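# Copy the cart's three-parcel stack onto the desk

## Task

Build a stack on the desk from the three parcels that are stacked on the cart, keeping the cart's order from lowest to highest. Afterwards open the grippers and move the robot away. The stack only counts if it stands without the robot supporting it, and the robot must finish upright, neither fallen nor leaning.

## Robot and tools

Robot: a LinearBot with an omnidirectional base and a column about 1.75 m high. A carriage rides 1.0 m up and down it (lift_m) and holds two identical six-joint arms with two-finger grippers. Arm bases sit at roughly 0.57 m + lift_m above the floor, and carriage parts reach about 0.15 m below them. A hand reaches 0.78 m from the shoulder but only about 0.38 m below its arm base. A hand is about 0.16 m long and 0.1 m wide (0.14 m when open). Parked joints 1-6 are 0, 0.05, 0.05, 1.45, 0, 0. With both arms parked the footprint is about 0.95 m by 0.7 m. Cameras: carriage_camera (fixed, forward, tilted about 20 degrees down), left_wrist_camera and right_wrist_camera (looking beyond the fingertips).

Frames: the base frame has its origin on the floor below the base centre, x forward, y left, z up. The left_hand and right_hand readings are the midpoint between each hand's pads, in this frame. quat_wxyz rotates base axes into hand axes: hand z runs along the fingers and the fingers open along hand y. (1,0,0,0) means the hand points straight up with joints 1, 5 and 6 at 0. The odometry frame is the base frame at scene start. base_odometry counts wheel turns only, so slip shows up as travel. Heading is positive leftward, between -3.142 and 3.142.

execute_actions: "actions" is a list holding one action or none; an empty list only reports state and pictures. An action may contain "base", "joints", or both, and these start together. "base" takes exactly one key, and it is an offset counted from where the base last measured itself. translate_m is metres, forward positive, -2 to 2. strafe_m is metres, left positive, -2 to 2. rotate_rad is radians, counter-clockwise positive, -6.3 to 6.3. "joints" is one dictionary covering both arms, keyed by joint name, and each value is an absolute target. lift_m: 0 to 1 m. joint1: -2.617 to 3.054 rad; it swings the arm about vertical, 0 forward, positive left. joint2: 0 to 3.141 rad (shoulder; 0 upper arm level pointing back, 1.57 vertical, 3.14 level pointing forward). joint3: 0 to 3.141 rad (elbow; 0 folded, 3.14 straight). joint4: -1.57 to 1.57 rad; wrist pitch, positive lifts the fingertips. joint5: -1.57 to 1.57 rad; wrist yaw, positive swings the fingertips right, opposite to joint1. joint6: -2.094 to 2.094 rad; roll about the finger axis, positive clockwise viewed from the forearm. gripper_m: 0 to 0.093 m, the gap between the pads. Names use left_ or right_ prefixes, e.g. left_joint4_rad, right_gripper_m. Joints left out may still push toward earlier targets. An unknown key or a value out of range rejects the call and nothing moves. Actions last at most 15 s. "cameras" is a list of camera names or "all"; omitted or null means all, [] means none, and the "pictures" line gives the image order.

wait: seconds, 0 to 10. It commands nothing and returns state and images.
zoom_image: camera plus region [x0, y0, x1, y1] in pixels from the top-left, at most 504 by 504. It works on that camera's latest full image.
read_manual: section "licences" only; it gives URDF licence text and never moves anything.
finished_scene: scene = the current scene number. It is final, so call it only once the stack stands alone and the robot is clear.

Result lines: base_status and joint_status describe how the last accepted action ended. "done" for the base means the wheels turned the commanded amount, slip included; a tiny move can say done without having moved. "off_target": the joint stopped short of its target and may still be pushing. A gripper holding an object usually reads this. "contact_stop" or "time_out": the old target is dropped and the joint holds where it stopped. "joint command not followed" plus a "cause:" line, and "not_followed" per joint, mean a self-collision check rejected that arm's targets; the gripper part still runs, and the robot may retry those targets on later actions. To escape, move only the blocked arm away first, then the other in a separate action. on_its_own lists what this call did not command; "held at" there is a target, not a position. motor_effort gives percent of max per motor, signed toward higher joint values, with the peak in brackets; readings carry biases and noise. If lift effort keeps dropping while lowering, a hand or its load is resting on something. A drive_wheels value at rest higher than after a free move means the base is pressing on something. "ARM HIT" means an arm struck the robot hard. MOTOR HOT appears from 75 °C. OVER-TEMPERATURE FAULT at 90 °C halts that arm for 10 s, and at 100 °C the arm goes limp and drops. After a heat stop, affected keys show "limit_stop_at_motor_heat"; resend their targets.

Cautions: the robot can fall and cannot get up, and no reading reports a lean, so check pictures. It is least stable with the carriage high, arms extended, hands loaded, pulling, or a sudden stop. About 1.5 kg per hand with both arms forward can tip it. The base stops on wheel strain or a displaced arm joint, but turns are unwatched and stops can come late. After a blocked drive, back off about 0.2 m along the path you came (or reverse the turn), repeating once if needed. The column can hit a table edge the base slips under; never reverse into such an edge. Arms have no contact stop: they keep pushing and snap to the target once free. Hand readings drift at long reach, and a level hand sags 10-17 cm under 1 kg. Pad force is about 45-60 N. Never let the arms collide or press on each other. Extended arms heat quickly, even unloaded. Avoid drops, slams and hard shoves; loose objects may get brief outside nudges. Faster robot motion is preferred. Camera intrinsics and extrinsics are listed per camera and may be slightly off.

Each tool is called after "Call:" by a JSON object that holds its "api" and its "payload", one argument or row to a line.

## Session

Call:
{"api": "execute_actions", "payload": {
  "actions": [],
  "cameras": ["carriage_camera"]
}}

Call:
{"api": "execute_actions", "payload": {
  "actions": [
    {"base":{"rotate_rad":1.57}}
  ],
  "cameras": ["carriage_camera"]
}}

Call:
{"api": "execute_actions", "payload": {
  "actions": [
    {"base":{"rotate_rad":1.57}}
  ],
  "cameras": ["carriage_camera"]
}}

Call:
{"api": "execute_actions", "payload": {
  "actions": [
    {"base":{"rotate_rad":1.57}}
  ],
  "cameras": ["carriage_camera"]
}}

Scene clock: 0.00 s.
base_odometry: x=+0.000 y=+0.000 heading=+0.000 (m, m, rad; odometry frame)
base_status: not commanded
joint_positions: lift_m=+0.303 left_joint1_rad=+0.001 left_joint2_rad=+0.053 left_joint3_rad=+0.021 left_joint4_rad=+1.458 left_joint5_rad=+0.011 left_joint6_rad=+0.023 left_gripper_m=+0.095 right_joint1_rad=-0.011 right_joint2_rad=+0.061 right_joint3_rad=+0.027 right_joint4_rad=+1.433 right_joint5_rad=-0.009 right_joint6_rad=+0.041 right_gripper_m=+0.095
joint_status: not commanded
motor_effort: lift_m=+29 drive_wheels=+6 (%)
left_hand: x=+0.3056 y=+0.3156 z=+1.2761 quat_wxyz=(+0.997, +0.006, +0.072, +0.011) (m; base frame)
right_hand: x=+0.3122 y=-0.3164 z=+1.2768 quat_wxyz=(+0.996, -0.002, +0.086, +0.015) (m; base frame)
pictures: carriage_camera
camera_calibration (this result's frames):
carriage_camera: T_world_to_cam=[[0.00378341, -0.999048, 0.0434491, -0.0568282], [-0.384507, -0.0415625, -0.922186, 1.23429], [0.923114, -0.0132175, -0.384299, 0.34104], [0, 0, 0, 1]] pos_world=[0.159989, -0.00096642, 1.27177]
Images, in order (width x height): carriage_camera 504x504.

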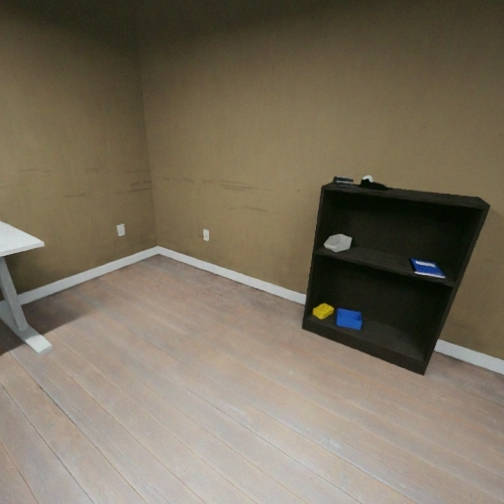

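Scene clock: 3.10 s.
base_odometry: x=+0.000 y=+0.000 heading=+1.569 (m, m, rad; odometry frame)
base_status: done
joint_positions: lift_m=+0.303 left_joint1_rad=+0.001 left_joint2_rad=+0.053 left_joint3_rad=+0.021 left_joint4_rad=+1.458 left_joint5_rad=+0.011 left_joint6_rad=+0.023 left_gripper_m=+0.095 right_joint1_rad=-0.011 right_joint2_rad=+0.061 right_joint3_rad=+0.027 right_joint4_rad=+1.431 right_joint5_rad=-0.009 right_joint6_rad=+0.041 right_gripper_m=+0.095
joint_status: not commanded
motor_effort: lift_m=+30(28) drive_wheels=+13(29) (%)
left_hand: x=+0.3056 y=+0.3156 z=+1.2761 quat_wxyz=(+0.997, +0.006, +0.072, +0.011) (m; base frame)
right_hand: x=+0.3127 y=-0.3164 z=+1.2767 quat_wxyz=(+0.996, -0.002, +0.086, +0.015) (m; base frame)
pictures: carriage_camera
camera_calibration (this result's frames):
carriage_camera: T_world_to_cam=[[0.00378341, -0.999048, 0.0434491, -0.0568282], [-0.384507, -0.0415625, -0.922186, 1.23429], [0.923114, -0.0132175, -0.384299, 0.34104], [0, 0, 0, 1]] pos_world=[0.159989, -0.00096642, 1.27177]
Images, in order (width x height): carriage_camera 504x504.

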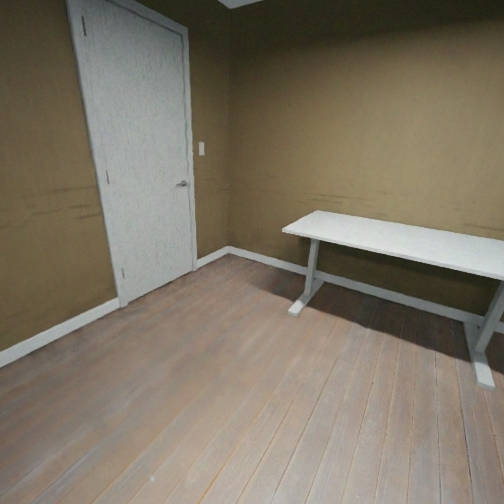

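Scene clock: 6.20 s.
base_odometry: x=+0.000 y=+0.000 heading=+3.139 (m, m, rad; odometry frame)
base_status: done
joint_positions: lift_m=+0.303 left_joint1_rad=+0.001 left_joint2_rad=+0.053 left_joint3_rad=+0.021 left_joint4_rad=+1.458 left_joint5_rad=+0.011 left_joint6_rad=+0.023 left_gripper_m=+0.095 right_joint1_rad=-0.011 right_joint2_rad=+0.061 right_joint3_rad=+0.027 right_joint4_rad=+1.432 right_joint5_rad=-0.009 right_joint6_rad=+0.041 right_gripper_m=+0.095
joint_status: not commanded
motor_effort: lift_m=+27(28) drive_wheels=+13(21) (%)
left_hand: x=+0.3056 y=+0.3156 z=+1.2761 quat_wxyz=(+0.997, +0.006, +0.072, +0.011) (m; base frame)
right_hand: x=+0.3126 y=-0.3164 z=+1.2767 quat_wxyz=(+0.996, -0.002, +0.086, +0.015) (m; base frame)
pictures: carriage_camera
camera_calibration (this result's frames):
carriage_camera: T_world_to_cam=[[0.00378341, -0.999048, 0.0434491, -0.0568282], [-0.384507, -0.0415625, -0.922186, 1.23429], [0.923114, -0.0132175, -0.384299, 0.34104], [0, 0, 0, 1]] pos_world=[0.159989, -0.00096642, 1.27177]
Images, in order (width x height): carriage_camera 504x504.

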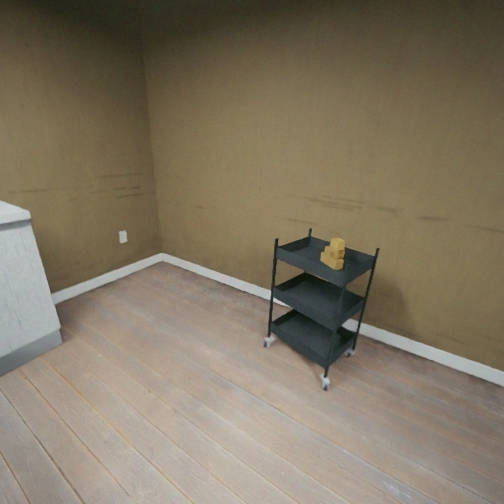

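Scene clock: 9.30 s.
base_odometry: x=+0.000 y=+0.000 heading=-1.575 (m, m, rad; odometry frame)
base_status: done
joint_positions: lift_m=+0.303 left_joint1_rad=+0.001 left_joint2_rad=+0.053 left_joint3_rad=+0.021 left_joint4_rad=+1.458 left_joint5_rad=+0.011 left_joint6_rad=+0.023 left_gripper_m=+0.095 right_joint1_rad=-0.011 right_joint2_rad=+0.061 right_joint3_rad=+0.027 right_joint4_rad=+1.432 right_joint5_rad=-0.009 right_joint6_rad=+0.041 right_gripper_m=+0.095
joint_status: not commanded
motor_effort: lift_m=+30(28) drive_wheels=+13(20) (%)
left_hand: x=+0.3056 y=+0.3156 z=+1.2761 quat_wxyz=(+0.997, +0.006, +0.072, +0.011) (m; base frame)
right_hand: x=+0.3126 y=-0.3164 z=+1.2767 quat_wxyz=(+0.996, -0.002, +0.086, +0.015) (m; base frame)
pictures: carriage_camera
camera_calibration (this result's frames):
carriage_camera: T_world_to_cam=[[0.00378341, -0.999048, 0.0434491, -0.0568282], [-0.384507, -0.0415625, -0.922186, 1.23429], [0.923114, -0.0132175, -0.384299, 0.34104], [0, 0, 0, 1]] pos_world=[0.159989, -0.00096642, 1.27177]
Images, in order (width x height): carriage_camera 504x504.

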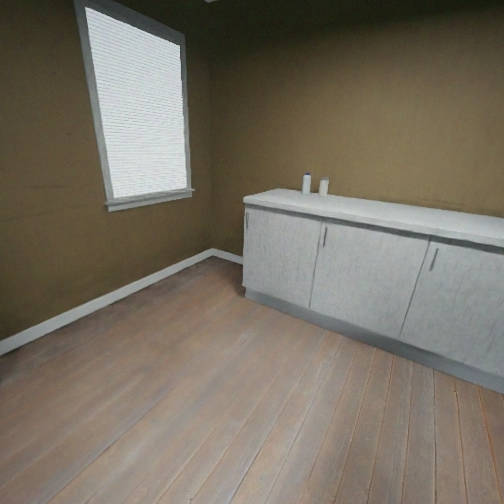

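Call:
{"api": "execute_actions", "payload": {
  "actions": [
    {"base":{"rotate_rad":-0.88},"joints":{"lift_m":0.2}}
  ],
  "cameras": []
}}

Call:
{"api": "execute_actions", "payload": {
  "actions": [
    {"base":{"translate_m":-0.15}}
  ],
  "cameras": []
}}

Call:
{"api": "execute_actions", "payload": {
  "actions": [
    {"base":{"strafe_m":-0.93}}
  ],
  "cameras": ["carriage_camera"]
}}

Call:
{"api": "execute_actions", "payload": {
  "actions": [
    {"joints":{"right_joint2_rad":2.0,"right_joint3_rad":1.0,"right_joint4_rad":0.6}}
  ],
  "cameras": ["carriage_camera","right_wrist_camera"]
}}

Scene clock: 20.00 s.
base_odometry: x=+0.000 y=+0.000 heading=-2.454 (m, m, rad; odometry frame)
base_status: done
joint_positions: lift_m=+0.200 left_joint1_rad=+0.001 left_joint2_rad=+0.053 left_joint3_rad=+0.021 left_joint4_rad=+1.459 left_joint5_rad=+0.011 left_joint6_rad=+0.023 left_gripper_m=+0.095 right_joint1_rad=-0.011 right_joint2_rad=+0.061 right_joint3_rad=+0.027 right_joint4_rad=+1.430 right_joint5_rad=-0.009 right_joint6_rad=+0.041 right_gripper_m=+0.095
joint_status: all done
motor_effort: lift_m=+25(26) drive_wheels=+14(19) (%)
left_hand: x=+0.3055 y=+0.3156 z=+1.1734 quat_wxyz=(+0.997, +0.006, +0.072, +0.011) (m; base frame)
right_hand: x=+0.3129 y=-0.3164 z=+1.1739 quat_wxyz=(+0.996, -0.002, +0.087, +0.015) (m; base frame)
pictures: none
No camera images: the call's "cameras" was empty. Leave "cameras" out to get every camera's image.

Scene clock: 21.93 s.
base_odometry: x=+0.116 y=+0.095 heading=-2.456 (m, m, rad; odometry frame)
base_status: done
joint_positions: lift_m=+0.200 left_joint1_rad=+0.001 left_joint2_rad=+0.053 left_joint3_rad=+0.021 left_joint4_rad=+1.458 left_joint5_rad=+0.011 left_joint6_rad=+0.023 left_gripper_m=+0.095 right_joint1_rad=-0.011 right_joint2_rad=+0.061 right_joint3_rad=+0.027 right_joint4_rad=+1.431 right_joint5_rad=-0.009 right_joint6_rad=+0.041 right_gripper_m=+0.095
joint_status: not commanded
motor_effort: lift_m=+26(23) drive_wheels=-9(21) (%)
left_hand: x=+0.3057 y=+0.3156 z=+1.1734 quat_wxyz=(+0.997, +0.006, +0.072, +0.011) (m; base frame)
right_hand: x=+0.3127 y=-0.3164 z=+1.1740 quat_wxyz=(+0.996, -0.002, +0.086, +0.015) (m; base frame)
pictures: none
No camera images: the call's "cameras" was empty. Leave "cameras" out to get every camera's image.

Scene clock: 26.07 s.
base_odometry: x=-0.472 y=+0.816 heading=-2.457 (m, m, rad; odometry frame)
base_status: done
joint_positions: lift_m=+0.200 left_joint1_rad=+0.001 left_joint2_rad=+0.053 left_joint3_rad=+0.021 left_joint4_rad=+1.457 left_joint5_rad=+0.011 left_joint6_rad=+0.023 left_gripper_m=+0.095 right_joint1_rad=-0.011 right_joint2_rad=+0.061 right_joint3_rad=+0.027 right_joint4_rad=+1.433 right_joint5_rad=-0.009 right_joint6_rad=+0.041 right_gripper_m=+0.095
joint_status: not commanded
motor_effort: lift_m=+25(27) drive_wheels=-1(15) (%)
left_hand: x=+0.3060 y=+0.3156 z=+1.1733 quat_wxyz=(+0.997, +0.006, +0.073, +0.011) (m; base frame)
right_hand: x=+0.3123 y=-0.3164 z=+1.1740 quat_wxyz=(+0.996, -0.002, +0.086, +0.015) (m; base frame)
pictures: carriage_camera
camera_calibration (this result's frames):
carriage_camera: T_world_to_cam=[[0.00378341, -0.999048, 0.0434491, -0.0523646], [-0.384507, -0.0415625, -0.922186, 1.13955], [0.923114, -0.0132175, -0.384299, 0.30156], [0, 0, 0, 1]] pos_world=[0.159989, -0.00096642, 1.16904]
Images, in order (width x height): carriage_camera 504x504.

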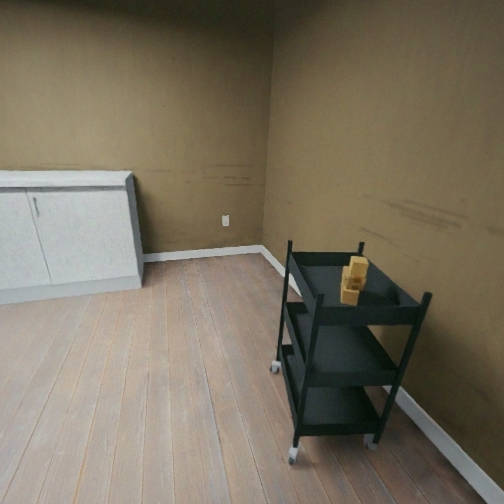

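Scene clock: 28.10 s.
base_odometry: x=-0.472 y=+0.816 heading=-2.457 (m, m, rad; odometry frame)
base_status: not commanded
joint_positions: lift_m=+0.200 left_joint1_rad=+0.001 left_joint2_rad=+0.053 left_joint3_rad=+0.021 left_joint4_rad=+1.457 left_joint5_rad=+0.011 left_joint6_rad=+0.023 left_gripper_m=+0.095 right_joint1_rad=-0.011 right_joint2_rad=+1.995 right_joint3_rad=+0.995 right_joint4_rad=+0.590 right_joint5_rad=-0.009 right_joint6_rad=+0.041 right_gripper_m=+0.095
joint_status: all done
motor_effort: lift_m=+23(24) drive_wheels=-1(1) (%)
left_hand: x=+0.3060 y=+0.3156 z=+1.1733 quat_wxyz=(+0.997, +0.006, +0.073, +0.011) (m; base frame)
right_hand: x=+0.8040 y=-0.3219 z=+0.8327 quat_wxyz=(+0.548, +0.019, +0.836, +0.012) (m; base frame)
pictures: carriage_camera, right_wrist_camera
camera_calibration (this result's frames):
carriage_camera: T_world_to_cam=[[0.00378341, -0.999048, 0.0434491, -0.0523646], [-0.384507, -0.0415625, -0.922186, 1.13955], [0.923114, -0.0132175, -0.384299, 0.30156], [0, 0, 0, 1]] pos_world=[0.159989, -0.00096642, 1.16904]
right_wrist_camera: T_world_to_cam=[[0.019119, -0.998735, -0.0465035, -0.296114], [-0.841071, 0.00908234, -0.540849, 1.13856], [0.540587, 0.0494532, -0.839834, 0.404684], [0, 0, 0, 1]] pos_world=[0.744504, -0.326093, 0.941885]
Images, in order (width x height): carriage_camera 504x504, right_wrist_camera 504x504.

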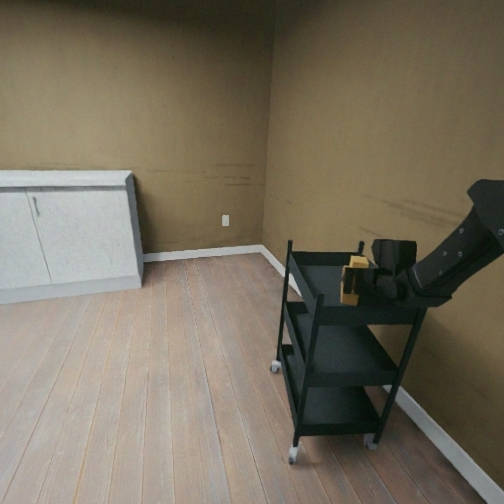

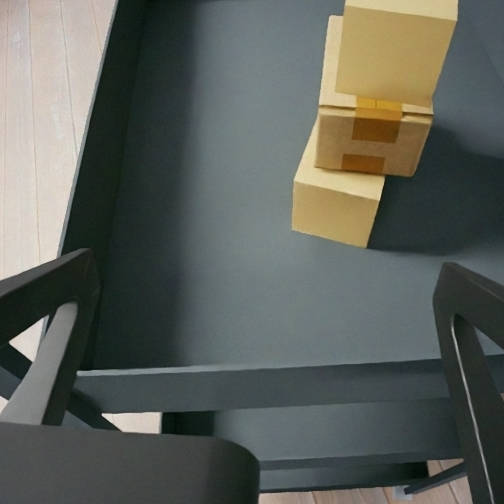

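Call:
{"api": "execute_actions", "payload": {
  "actions": [
    {"base":{"strafe_m":0.05},"joints":{"right_joint1_rad":-0.2,"right_joint4_rad":0.45,"lift_m":0.17}}
  ],
  "cameras": []
}}

Call:
{"api": "execute_actions", "payload": {
  "actions": [
    {"base":{"translate_m":0.13}}
  ],
  "cameras": []
}}

Call:
{"api": "execute_actions", "payload": {
  "actions": [
    {"joints":{"lift_m":0.12}}
  ],
  "cameras": ["right_wrist_camera"]
}}

Scene clock: 35.07 s.
base_odometry: x=-0.441 y=+0.777 heading=-2.456 (m, m, rad; odometry frame)
base_status: done
joint_positions: lift_m=+0.170 left_joint1_rad=+0.001 left_joint2_rad=+0.053 left_joint3_rad=+0.021 left_joint4_rad=+1.457 left_joint5_rad=+0.011 left_joint6_rad=+0.023 left_gripper_m=+0.095 right_joint1_rad=-0.200 right_joint2_rad=+2.000 right_joint3_rad=+0.995 right_joint4_rad=+0.448 right_joint5_rad=-0.006 right_joint6_rad=+0.041 right_gripper_m=+0.095
joint_status: all done
motor_effort: lift_m=+25(27) drive_wheels=+5(9) (%)
left_hand: x=+0.3058 y=+0.3156 z=+1.1434 quat_wxyz=(+0.997, +0.006, +0.073, +0.011) (m; base frame)
right_hand: x=+0.7774 y=-0.4197 z=+0.7695 quat_wxyz=(+0.484, +0.103, +0.868, -0.036) (m; base frame)
pictures: none
No camera images: the call's "cameras" was empty. Leave "cameras" out to get every camera's image.

Scene clock: 36.93 s.
base_odometry: x=-0.542 y=+0.695 heading=-2.457 (m, m, rad; odometry frame)
base_status: done
joint_positions: lift_m=+0.170 left_joint1_rad=+0.001 left_joint2_rad=+0.053 left_joint3_rad=+0.021 left_joint4_rad=+1.457 left_joint5_rad=+0.011 left_joint6_rad=+0.023 left_gripper_m=+0.095 right_joint1_rad=-0.200 right_joint2_rad=+2.000 right_joint3_rad=+0.995 right_joint4_rad=+0.448 right_joint5_rad=-0.006 right_joint6_rad=+0.041 right_gripper_m=+0.095
joint_status: not commanded
motor_effort: lift_m=+25(26) drive_wheels=+9(14) (%)
left_hand: x=+0.3058 y=+0.3156 z=+1.1434 quat_wxyz=(+0.997, +0.006, +0.073, +0.011) (m; base frame)
right_hand: x=+0.7774 y=-0.4197 z=+0.7695 quat_wxyz=(+0.484, +0.103, +0.868, -0.036) (m; base frame)
pictures: none
No camera images: the call's "cameras" was empty. Leave "cameras" out to get every camera's image.

Scene clock: 37.67 s.
base_odometry: x=-0.542 y=+0.695 heading=-2.457 (m, m, rad; odometry frame)
base_status: not commanded
joint_positions: lift_m=+0.120 left_joint1_rad=+0.001 left_joint2_rad=+0.053 left_joint3_rad=+0.021 left_joint4_rad=+1.457 left_joint5_rad=+0.011 left_joint6_rad=+0.023 left_gripper_m=+0.095 right_joint1_rad=-0.199 right_joint2_rad=+1.998 right_joint3_rad=+1.001 right_joint4_rad=+0.497 right_joint5_rad=-0.007 right_joint6_rad=+0.025 right_gripper_m=+0.095
joint_status: all done
motor_effort: lift_m=+21(24) drive_wheels=-4(5) (%)
left_hand: x=+0.3058 y=+0.3156 z=+1.0935 quat_wxyz=(+0.997, +0.006, +0.073, +0.011) (m; base frame)
right_hand: x=+0.7854 y=-0.4205 z=+0.7330 quat_wxyz=(+0.508, +0.094, +0.855, -0.041) (m; base frame)
pictures: right_wrist_camera
camera_calibration (this result's frames):
right_wrist_camera: T_world_to_cam=[[-0.166133, -0.985508, -0.0342529, -0.256823], [-0.871396, 0.162979, -0.462717, 1.10113], [0.461594, -0.0470247, -0.885844, 0.391069], [0, 0, 0, 1]] pos_world=[0.736338, -0.414172, 0.847141]
Images, in order (width x height): right_wrist_camera 504x504.

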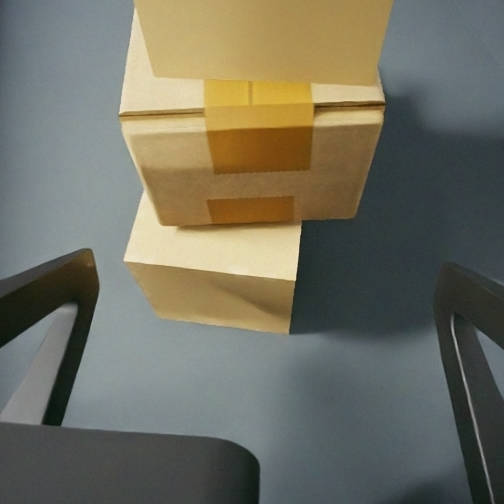

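Call:
{"api": "execute_actions", "payload": {
  "actions": [
    {"base":{"translate_m":0.055},"joints":{"lift_m":0.23,"right_joint4_rad":0.15}}
  ],
  "cameras": []
}}

Call:
{"api": "execute_actions", "payload": {
  "actions": [
    {"joints":{"lift_m":0.16}}
  ],
  "cameras": ["right_wrist_camera"]
}}

Scene clock: 43.60 s.
base_odometry: x=-0.584 y=+0.660 heading=-2.458 (m, m, rad; odometry frame)
base_status: done
joint_positions: lift_m=+0.230 left_joint1_rad=+0.001 left_joint2_rad=+0.053 left_joint3_rad=+0.021 left_joint4_rad=+1.458 left_joint5_rad=+0.011 left_joint6_rad=+0.023 left_gripper_m=+0.095 right_joint1_rad=-0.199 right_joint2_rad=+1.998 right_joint3_rad=+1.001 right_joint4_rad=+0.158 right_joint5_rad=-0.009 right_joint6_rad=+0.030 right_gripper_m=+0.095
joint_status: all done
motor_effort: lift_m=+31(36) drive_wheels=-3(15) (%)
left_hand: x=+0.3057 y=+0.3156 z=+1.2030 quat_wxyz=(+0.997, +0.006, +0.072, +0.011) (m; base frame)
right_hand: x=+0.7350 y=-0.4101 z=+0.7776 quat_wxyz=(+0.357, +0.105, +0.928, -0.026) (m; base frame)
pictures: none
No camera images: the call's "cameras" was empty. Leave "cameras" out to get every camera's image.

Scene clock: 44.40 s.
base_odometry: x=-0.584 y=+0.660 heading=-2.458 (m, m, rad; odometry frame)
base_status: not commanded
joint_positions: lift_m=+0.160 left_joint1_rad=+0.001 left_joint2_rad=+0.053 left_joint3_rad=+0.021 left_joint4_rad=+1.458 left_joint5_rad=+0.011 left_joint6_rad=+0.023 left_gripper_m=+0.095 right_joint1_rad=-0.199 right_joint2_rad=+1.998 right_joint3_rad=+1.001 right_joint4_rad=+0.148 right_joint5_rad=-0.009 right_joint6_rad=+0.031 right_gripper_m=+0.095
joint_status: all done
motor_effort: lift_m=+26(27) drive_wheels=-3(3) (%)
left_hand: x=+0.3057 y=+0.3156 z=+1.1334 quat_wxyz=(+0.997, +0.006, +0.072, +0.011) (m; base frame)
right_hand: x=+0.7331 y=-0.4097 z=+0.7062 quat_wxyz=(+0.352, +0.106, +0.930, -0.025) (m; base frame)
pictures: right_wrist_camera
camera_calibration (this result's frames):
right_wrist_camera: T_world_to_cam=[[-0.182422, -0.982039, -0.0481881, -0.232525], [-0.973442, 0.187286, -0.131662, 0.892411], [0.138322, 0.0228903, -0.990123, 0.731235], [0, 0, 0, 1]] pos_world=[0.725147, -0.412223, 0.830304]
Images, in order (width x height): right_wrist_camera 504x504.

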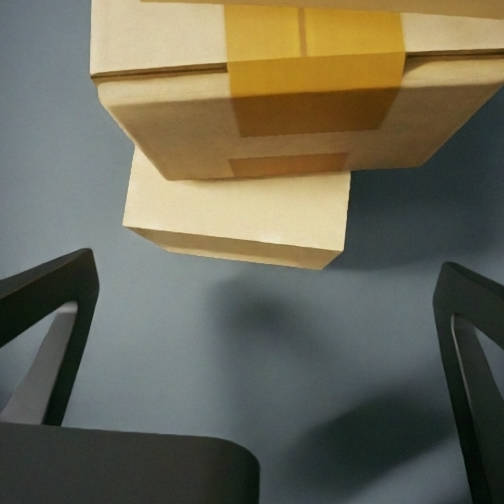

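Call:
{"api": "execute_actions", "payload": {
  "actions": [
    {"base":{"translate_m":0.015},"joints":{"lift_m":0.133,"right_joint4_rad":0.26}}
  ],
  "cameras": ["right_wrist_camera"]
}}

Call:
{"api": "execute_actions", "payload": {
  "actions": [
    {"joints":{"right_gripper_m":0.02}}
  ],
  "cameras": []
}}

Call:
{"api": "execute_actions", "payload": {
  "actions": [
    {"joints":{"lift_m":0.18,"right_joint4_rad":0.32}}
  ],
  "cameras": ["carriage_camera","right_wrist_camera"]
}}

Call:
{"api": "zoom_image", "payload": {
  "camera": "carriage_camera",
  "region": [304,220,504,380]
}}

Scene clock: 48.97 s.
base_odometry: x=-0.596 y=+0.651 heading=-2.459 (m, m, rad; odometry frame)
base_status: done
joint_positions: lift_m=+0.133 left_joint1_rad=+0.001 left_joint2_rad=+0.053 left_joint3_rad=+0.021 left_joint4_rad=+1.458 left_joint5_rad=+0.011 left_joint6_rad=+0.023 left_gripper_m=+0.095 right_joint1_rad=-0.199 right_joint2_rad=+1.999 right_joint3_rad=+1.001 right_joint4_rad=+0.252 right_joint5_rad=-0.009 right_joint6_rad=+0.031 right_gripper_m=+0.095
joint_status: all done
motor_effort: lift_m=+27(24) drive_wheels=-2(17) (%)
left_hand: x=+0.3056 y=+0.3156 z=+1.1064 quat_wxyz=(+0.997, +0.006, +0.072, +0.011) (m; base frame)
right_hand: x=+0.7510 y=-0.4135 z=+0.6969 quat_wxyz=(+0.400, +0.103, +0.910, -0.030) (m; base frame)
pictures: right_wrist_camera
camera_calibration (this result's frames):
right_wrist_camera: T_world_to_cam=[[-0.177983, -0.98294, -0.0463846, -0.238396], [-0.954776, 0.183908, -0.233623, 0.964948], [0.238168, 0.00270587, -0.97122, 0.623151], [0, 0, 0, 1]] pos_world=[0.730465, -0.413477, 0.819593]
Images, in order (width x height): right_wrist_camera 504x504.

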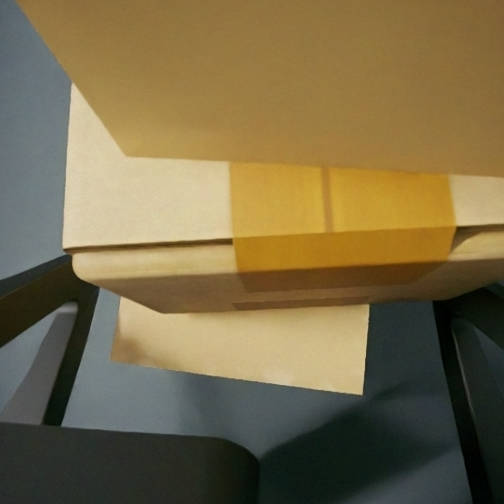

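Scene clock: 49.63 s.
base_odometry: x=-0.596 y=+0.651 heading=-2.459 (m, m, rad; odometry frame)
base_status: not commanded
joint_positions: lift_m=+0.133 left_joint1_rad=+0.001 left_joint2_rad=+0.053 left_joint3_rad=+0.021 left_joint4_rad=+1.458 left_joint5_rad=+0.011 left_joint6_rad=+0.023 left_gripper_m=+0.095 right_joint1_rad=-0.199 right_joint2_rad=+1.999 right_joint3_rad=+1.001 right_joint4_rad=+0.252 right_joint5_rad=-0.010 right_joint6_rad=+0.032 right_gripper_m=+0.052
joint_status: right_gripper_m off_target (ended at +0.052, target +0.020)
motor_effort: lift_m=+28(25) drive_wheels=-2(2) (%)
left_hand: x=+0.3056 y=+0.3156 z=+1.1064 quat_wxyz=(+0.997, +0.006, +0.072, +0.011) (m; base frame)
right_hand: x=+0.7511 y=-0.4134 z=+0.6970 quat_wxyz=(+0.400, +0.103, +0.910, -0.029) (m; base frame)
pictures: none
No camera images: the call's "cameras" was empty. Leave "cameras" out to get every camera's image.

Scene clock: 50.43 s.
base_odometry: x=-0.596 y=+0.651 heading=-2.459 (m, m, rad; odometry frame)
base_status: not commanded
joint_positions: lift_m=+0.180 left_joint1_rad=+0.001 left_joint2_rad=+0.053 left_joint3_rad=+0.021 left_joint4_rad=+1.458 left_joint5_rad=+0.011 left_joint6_rad=+0.023 left_gripper_m=+0.095 right_joint1_rad=-0.199 right_joint2_rad=+2.012 right_joint3_rad=+1.001 right_joint4_rad=+0.272 right_joint5_rad=-0.010 right_joint6_rad=+0.032 right_gripper_m=+0.052
joint_status: right_joint4_rad off_target (ended at +0.272, target +0.320); the others done
motor_effort: lift_m=+29(38) drive_wheels=-2(8) (%)
left_hand: x=+0.3056 y=+0.3156 z=+1.1530 quat_wxyz=(+0.997, +0.006, +0.072, +0.011) (m; base frame)
right_hand: x=+0.7529 y=-0.4137 z=+0.7408 quat_wxyz=(+0.403, +0.103, +0.909, -0.029) (m; base frame)
pictures: carriage_camera, right_wrist_camera
camera_calibration (this result's frames):
carriage_camera: T_world_to_cam=[[0.00378341, -0.999048, 0.0434491, -0.0514791], [-0.384507, -0.0415625, -0.922186, 1.12075], [0.923114, -0.0132175, -0.384299, 0.293728], [0, 0, 0, 1]] pos_world=[0.159989, -0.00096642, 1.14866]
right_wrist_camera: T_world_to_cam=[[-0.17763, -0.982958, -0.0473316, -0.235841], [-0.953231, 0.183811, -0.239926, 0.980554], [0.244537, 0.00249987, -0.969637, 0.659251], [0, 0, 0, 1]] pos_world=[0.731591, -0.413706, 0.863331]
Images, in order (width x height): carriage_camera 504x504, right_wrist_camera 504x504.

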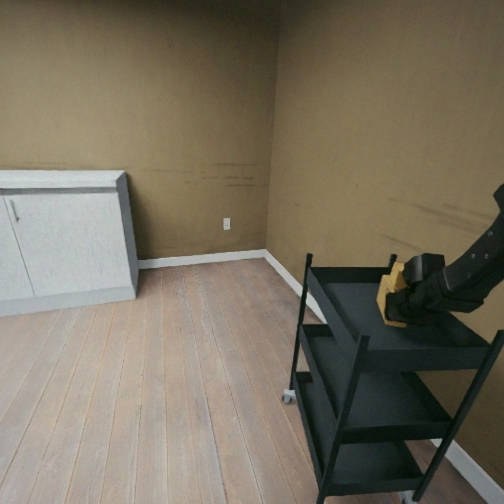

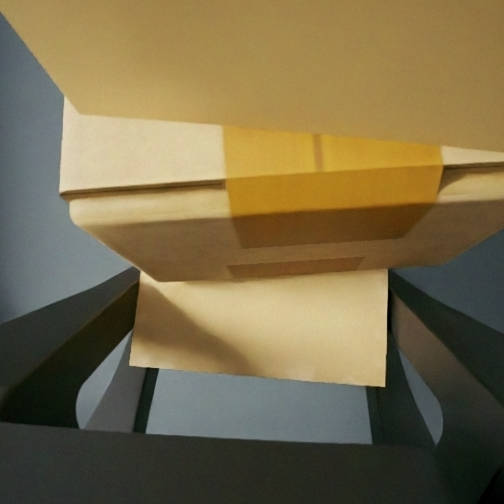

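Region (304, 220, 504, 380) of carriage_camera's 504x504 image, scaled by 2.520, with more detail than that image has; it fills the top 403 rows of this view, and the rest is white.

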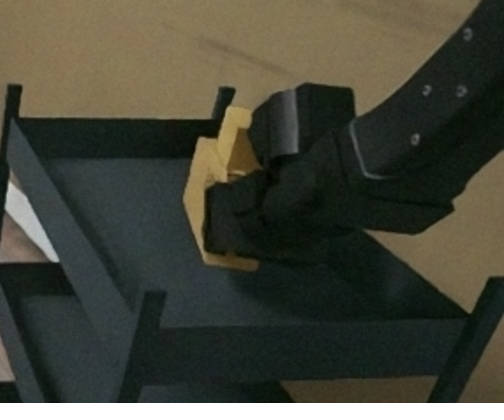

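Held. Turning left to face the desk.

Call:
{"api": "execute_actions", "payload": {
  "actions": [
    {"joints":{"lift_m":0.32}}
  ],
  "cameras": []
}}

Call:
{"api": "execute_actions", "payload": {
  "actions": [
    {"base":{"strafe_m":0.6}}
  ],
  "cameras": []
}}

Call:
{"api": "execute_actions", "payload": {
  "actions": [
    {"base":{"rotate_rad":3.45}}
  ],
  "cameras": ["carriage_camera"]
}}

Call:
{"api": "execute_actions", "payload": {
  "actions": [
    {"base":{"translate_m":1.0}}
  ],
  "cameras": ["carriage_camera","right_wrist_camera"]
}}

Scene clock: 55.77 s.
base_odometry: x=-0.596 y=+0.651 heading=-2.459 (m, m, rad; odometry frame)
base_status: not commanded
joint_positions: lift_m=+0.320 left_joint1_rad=+0.001 left_joint2_rad=+0.053 left_joint3_rad=+0.021 left_joint4_rad=+1.458 left_joint5_rad=+0.011 left_joint6_rad=+0.023 left_gripper_m=+0.095 right_joint1_rad=-0.199 right_joint2_rad=+2.014 right_joint3_rad=+1.001 right_joint4_rad=+0.272 right_joint5_rad=-0.010 right_joint6_rad=+0.032 right_gripper_m=+0.052
joint_status: all done
motor_effort: lift_m=+31(33) drive_wheels=+8(2) (%)
left_hand: x=+0.3056 y=+0.3156 z=+1.2930 quat_wxyz=(+0.997, +0.006, +0.072, +0.011) (m; base frame)
right_hand: x=+0.7527 y=-0.4137 z=+0.8799 quat_wxyz=(+0.402, +0.103, +0.909, -0.029) (m; base frame)
pictures: none
No camera images: the call's "cameras" was empty. Leave "cameras" out to get every camera's image.

Scene clock: 59.13 s.
base_odometry: x=-0.218 y=+0.185 heading=-2.460 (m, m, rad; odometry frame)
base_status: done
joint_positions: lift_m=+0.320 left_joint1_rad=+0.001 left_joint2_rad=+0.053 left_joint3_rad=+0.021 left_joint4_rad=+1.458 left_joint5_rad=+0.011 left_joint6_rad=+0.023 left_gripper_m=+0.095 right_joint1_rad=-0.199 right_joint2_rad=+2.014 right_joint3_rad=+1.001 right_joint4_rad=+0.270 right_joint5_rad=-0.010 right_joint6_rad=+0.032 right_gripper_m=+0.052
joint_status: not commanded
motor_effort: lift_m=+30(30) drive_wheels=-1(17) (%)
left_hand: x=+0.3056 y=+0.3156 z=+1.2930 quat_wxyz=(+0.997, +0.006, +0.072, +0.011) (m; base frame)
right_hand: x=+0.7525 y=-0.4134 z=+0.8795 quat_wxyz=(+0.401, +0.104, +0.910, -0.029) (m; base frame)
pictures: none
No camera images: the call's "cameras" was empty. Leave "cameras" out to get every camera's image.

Scene clock: 63.60 s.
base_odometry: x=-0.219 y=+0.185 heading=+0.990 (m, m, rad; odometry frame)
base_status: done
joint_positions: lift_m=+0.320 left_joint1_rad=+0.001 left_joint2_rad=+0.053 left_joint3_rad=+0.021 left_joint4_rad=+1.458 left_joint5_rad=+0.011 left_joint6_rad=+0.023 left_gripper_m=+0.095 right_joint1_rad=-0.199 right_joint2_rad=+2.014 right_joint3_rad=+1.001 right_joint4_rad=+0.277 right_joint5_rad=-0.010 right_joint6_rad=+0.033 right_gripper_m=+0.052
joint_status: not commanded
motor_effort: lift_m=+32(32) drive_wheels=+14(25) (%)
left_hand: x=+0.3056 y=+0.3156 z=+1.2930 quat_wxyz=(+0.997, +0.006, +0.072, +0.011) (m; base frame)
right_hand: x=+0.7535 y=-0.4140 z=+0.8808 quat_wxyz=(+0.404, +0.104, +0.908, -0.029) (m; base frame)
pictures: carriage_camera
camera_calibration (this result's frames):
carriage_camera: T_world_to_cam=[[0.00378341, -0.999048, 0.0434491, -0.0575606], [-0.384507, -0.0415625, -0.922186, 1.24983], [0.923114, -0.0132175, -0.384299, 0.347518], [0, 0, 0, 1]] pos_world=[0.159989, -0.00096642, 1.28863]
Images, in order (width x height): carriage_camera 504x504.

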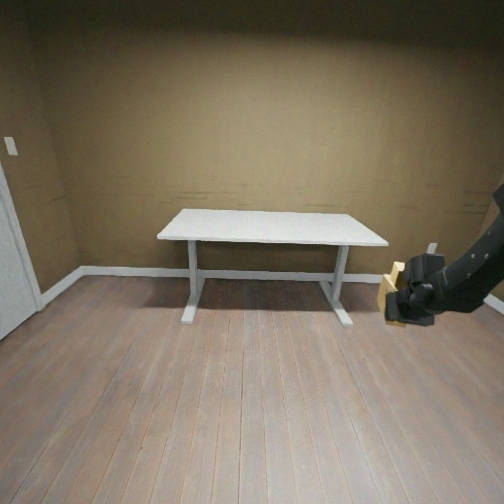

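Scene clock: 68.00 s.
base_odometry: x=+0.328 y=+1.022 heading=+0.991 (m, m, rad; odometry frame)
base_status: done
joint_positions: lift_m=+0.320 left_joint1_rad=+0.001 left_joint2_rad=+0.053 left_joint3_rad=+0.021 left_joint4_rad=+1.458 left_joint5_rad=+0.011 left_joint6_rad=+0.023 left_gripper_m=+0.095 right_joint1_rad=-0.200 right_joint2_rad=+2.014 right_joint3_rad=+1.001 right_joint4_rad=+0.269 right_joint5_rad=-0.010 right_joint6_rad=+0.033 right_gripper_m=+0.052
joint_status: not commanded
motor_effort: lift_m=+33(32) drive_wheels=-8(33) (%)
left_hand: x=+0.3057 y=+0.3156 z=+1.2930 quat_wxyz=(+0.997, +0.006, +0.072, +0.011) (m; base frame)
right_hand: x=+0.7522 y=-0.4140 z=+0.8793 quat_wxyz=(+0.401, +0.105, +0.910, -0.029) (m; base frame)
pictures: carriage_camera, right_wrist_camera
camera_calibration (this result's frames):
carriage_camera: T_world_to_cam=[[0.00378341, -0.999048, 0.0434491, -0.0575606], [-0.384507, -0.0415625, -0.922186, 1.24983], [0.923114, -0.0132175, -0.384299, 0.347518], [0, 0, 0, 1]] pos_world=[0.159989, -0.00096642, 1.28863]
right_wrist_camera: T_world_to_cam=[[-0.179867, -0.982478, -0.0488325, -0.226446], [-0.953944, 0.186329, -0.235101, 1.01044], [0.240081, 0.00429644, -0.970743, 0.798812], [0, 0, 0, 1]] pos_world=[0.731391, -0.414184, 1.00194]
Images, in order (width x height): carriage_camera 504x504, right_wrist_camera 504x504.

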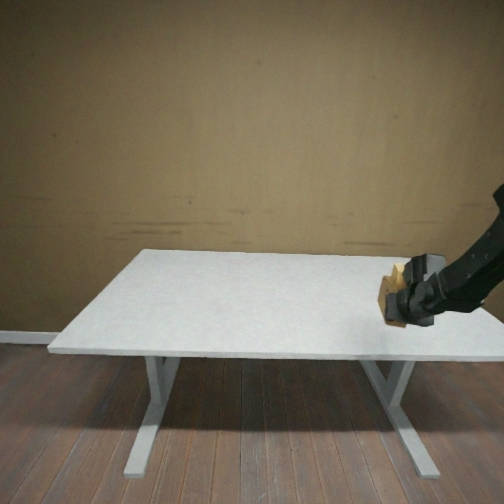

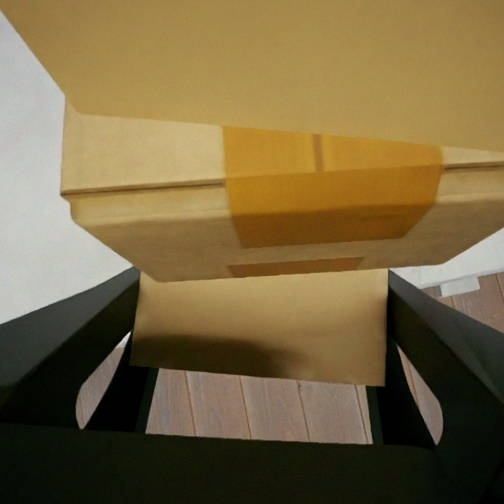

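Call:
{"api": "execute_actions", "payload": {
  "actions": [
    {"base":{"translate_m":0.2},"joints":{"lift_m":0.225}}
  ],
  "cameras": []
}}

Call:
{"api": "execute_actions", "payload": {
  "actions": [
    {"joints":{"lift_m":0.185}}
  ],
  "cameras": []
}}

Scene clock: 73.37 s.
base_odometry: x=+0.437 y=+1.190 heading=+0.993 (m, m, rad; odometry frame)
base_status: done
joint_positions: lift_m=+0.225 left_joint1_rad=+0.001 left_joint2_rad=+0.053 left_joint3_rad=+0.021 left_joint4_rad=+1.460 left_joint5_rad=+0.011 left_joint6_rad=+0.023 left_gripper_m=+0.095 right_joint1_rad=-0.201 right_joint2_rad=+2.013 right_joint3_rad=+1.001 right_joint4_rad=+0.264 right_joint5_rad=-0.010 right_joint6_rad=+0.033 right_gripper_m=+0.052
joint_status: all done
motor_effort: lift_m=+28(27) drive_wheels=-7(21) (%)
left_hand: x=+0.3051 y=+0.3156 z=+1.1984 quat_wxyz=(+0.997, +0.006, +0.071, +0.011) (m; base frame)
right_hand: x=+0.7514 y=-0.4144 z=+0.7842 quat_wxyz=(+0.399, +0.105, +0.911, -0.029) (m; base frame)
pictures: none
No camera images: the call's "cameras" was empty. Leave "cameras" out to get every camera's image.

Scene clock: 74.07 s.
base_odometry: x=+0.437 y=+1.190 heading=+0.993 (m, m, rad; odometry frame)
base_status: not commanded
joint_positions: lift_m=+0.185 left_joint1_rad=+0.001 left_joint2_rad=+0.053 left_joint3_rad=+0.021 left_joint4_rad=+1.460 left_joint5_rad=+0.011 left_joint6_rad=+0.023 left_gripper_m=+0.095 right_joint1_rad=-0.201 right_joint2_rad=+2.008 right_joint3_rad=+0.999 right_joint4_rad=+0.313 right_joint5_rad=-0.008 right_joint6_rad=+0.033 right_gripper_m=+0.052
joint_status: all done
on_its_own: right_joint4_rad moved +0.048 to your old target +0.320
motor_effort: lift_m=+28(24) drive_wheels=+13(7) (%)
left_hand: x=+0.3051 y=+0.3156 z=+1.1585 quat_wxyz=(+0.997, +0.006, +0.071, +0.011) (m; base frame)
right_hand: x=+0.7590 y=-0.4162 z=+0.7551 quat_wxyz=(+0.422, +0.104, +0.900, -0.032) (m; base frame)
pictures: none
No camera images: the call's "cameras" was empty. Leave "cameras" out to get every camera's image.

Call:
{"api": "execute_actions", "payload": {
  "actions": [
    {"joints":{"right_gripper_m":0.093}}
  ],
  "cameras": []
}}

Call:
{"api": "execute_actions", "payload": {
  "actions": [
    {"base":{"translate_m":-0.4}}
  ],
  "cameras": []
}}

Call:
{"api": "finished_scene", "payload": {
  "scene": 2
}}

Scene clock: 78.43 s.
base_odometry: x=+0.437 y=+1.190 heading=+0.993 (m, m, rad; odometry frame)
base_status: not commanded
joint_positions: lift_m=+0.185 left_joint1_rad=+0.001 left_joint2_rad=+0.053 left_joint3_rad=+0.021 left_joint4_rad=+1.460 left_joint5_rad=+0.011 left_joint6_rad=+0.023 left_gripper_m=+0.095 right_joint1_rad=-0.201 right_joint2_rad=+2.008 right_joint3_rad=+0.999 right_joint4_rad=+0.313 right_joint5_rad=-0.008 right_joint6_rad=+0.033 right_gripper_m=+0.093
joint_status: all done
motor_effort: lift_m=+23(25) drive_wheels=+13(13) (%)
left_hand: x=+0.3051 y=+0.3156 z=+1.1585 quat_wxyz=(+0.997, +0.006, +0.071, +0.011) (m; base frame)
right_hand: x=+0.7590 y=-0.4162 z=+0.7551 quat_wxyz=(+0.422, +0.104, +0.900, -0.032) (m; base frame)
pictures: none
No camera images: the call's "cameras" was empty. Leave "cameras" out to get every camera's image.

Scene clock: 81.37 s.
base_odometry: x=+0.219 y=+0.855 heading=+0.995 (m, m, rad; odometry frame)
base_status: done
joint_positions: lift_m=+0.185 left_joint1_rad=+0.001 left_joint2_rad=+0.053 left_joint3_rad=+0.021 left_joint4_rad=+1.459 left_joint5_rad=+0.010 left_joint6_rad=+0.023 left_gripper_m=+0.095 right_joint1_rad=-0.200 right_joint2_rad=+2.008 right_joint3_rad=+0.999 right_joint4_rad=+0.318 right_joint5_rad=-0.008 right_joint6_rad=+0.033 right_gripper_m=+0.093
joint_status: not commanded
motor_effort: lift_m=+25(26) drive_wheels=-8(26) (%)
left_hand: x=+0.3055 y=+0.3157 z=+1.1585 quat_wxyz=(+0.997, +0.006, +0.072, +0.011) (m; base frame)
right_hand: x=+0.7599 y=-0.4160 z=+0.7561 quat_wxyz=(+0.425, +0.104, +0.899, -0.032) (m; base frame)
pictures: none
No camera images: the call's "cameras" was empty. Leave "cameras" out to get every camera's image.

The scene is finished: the task was done.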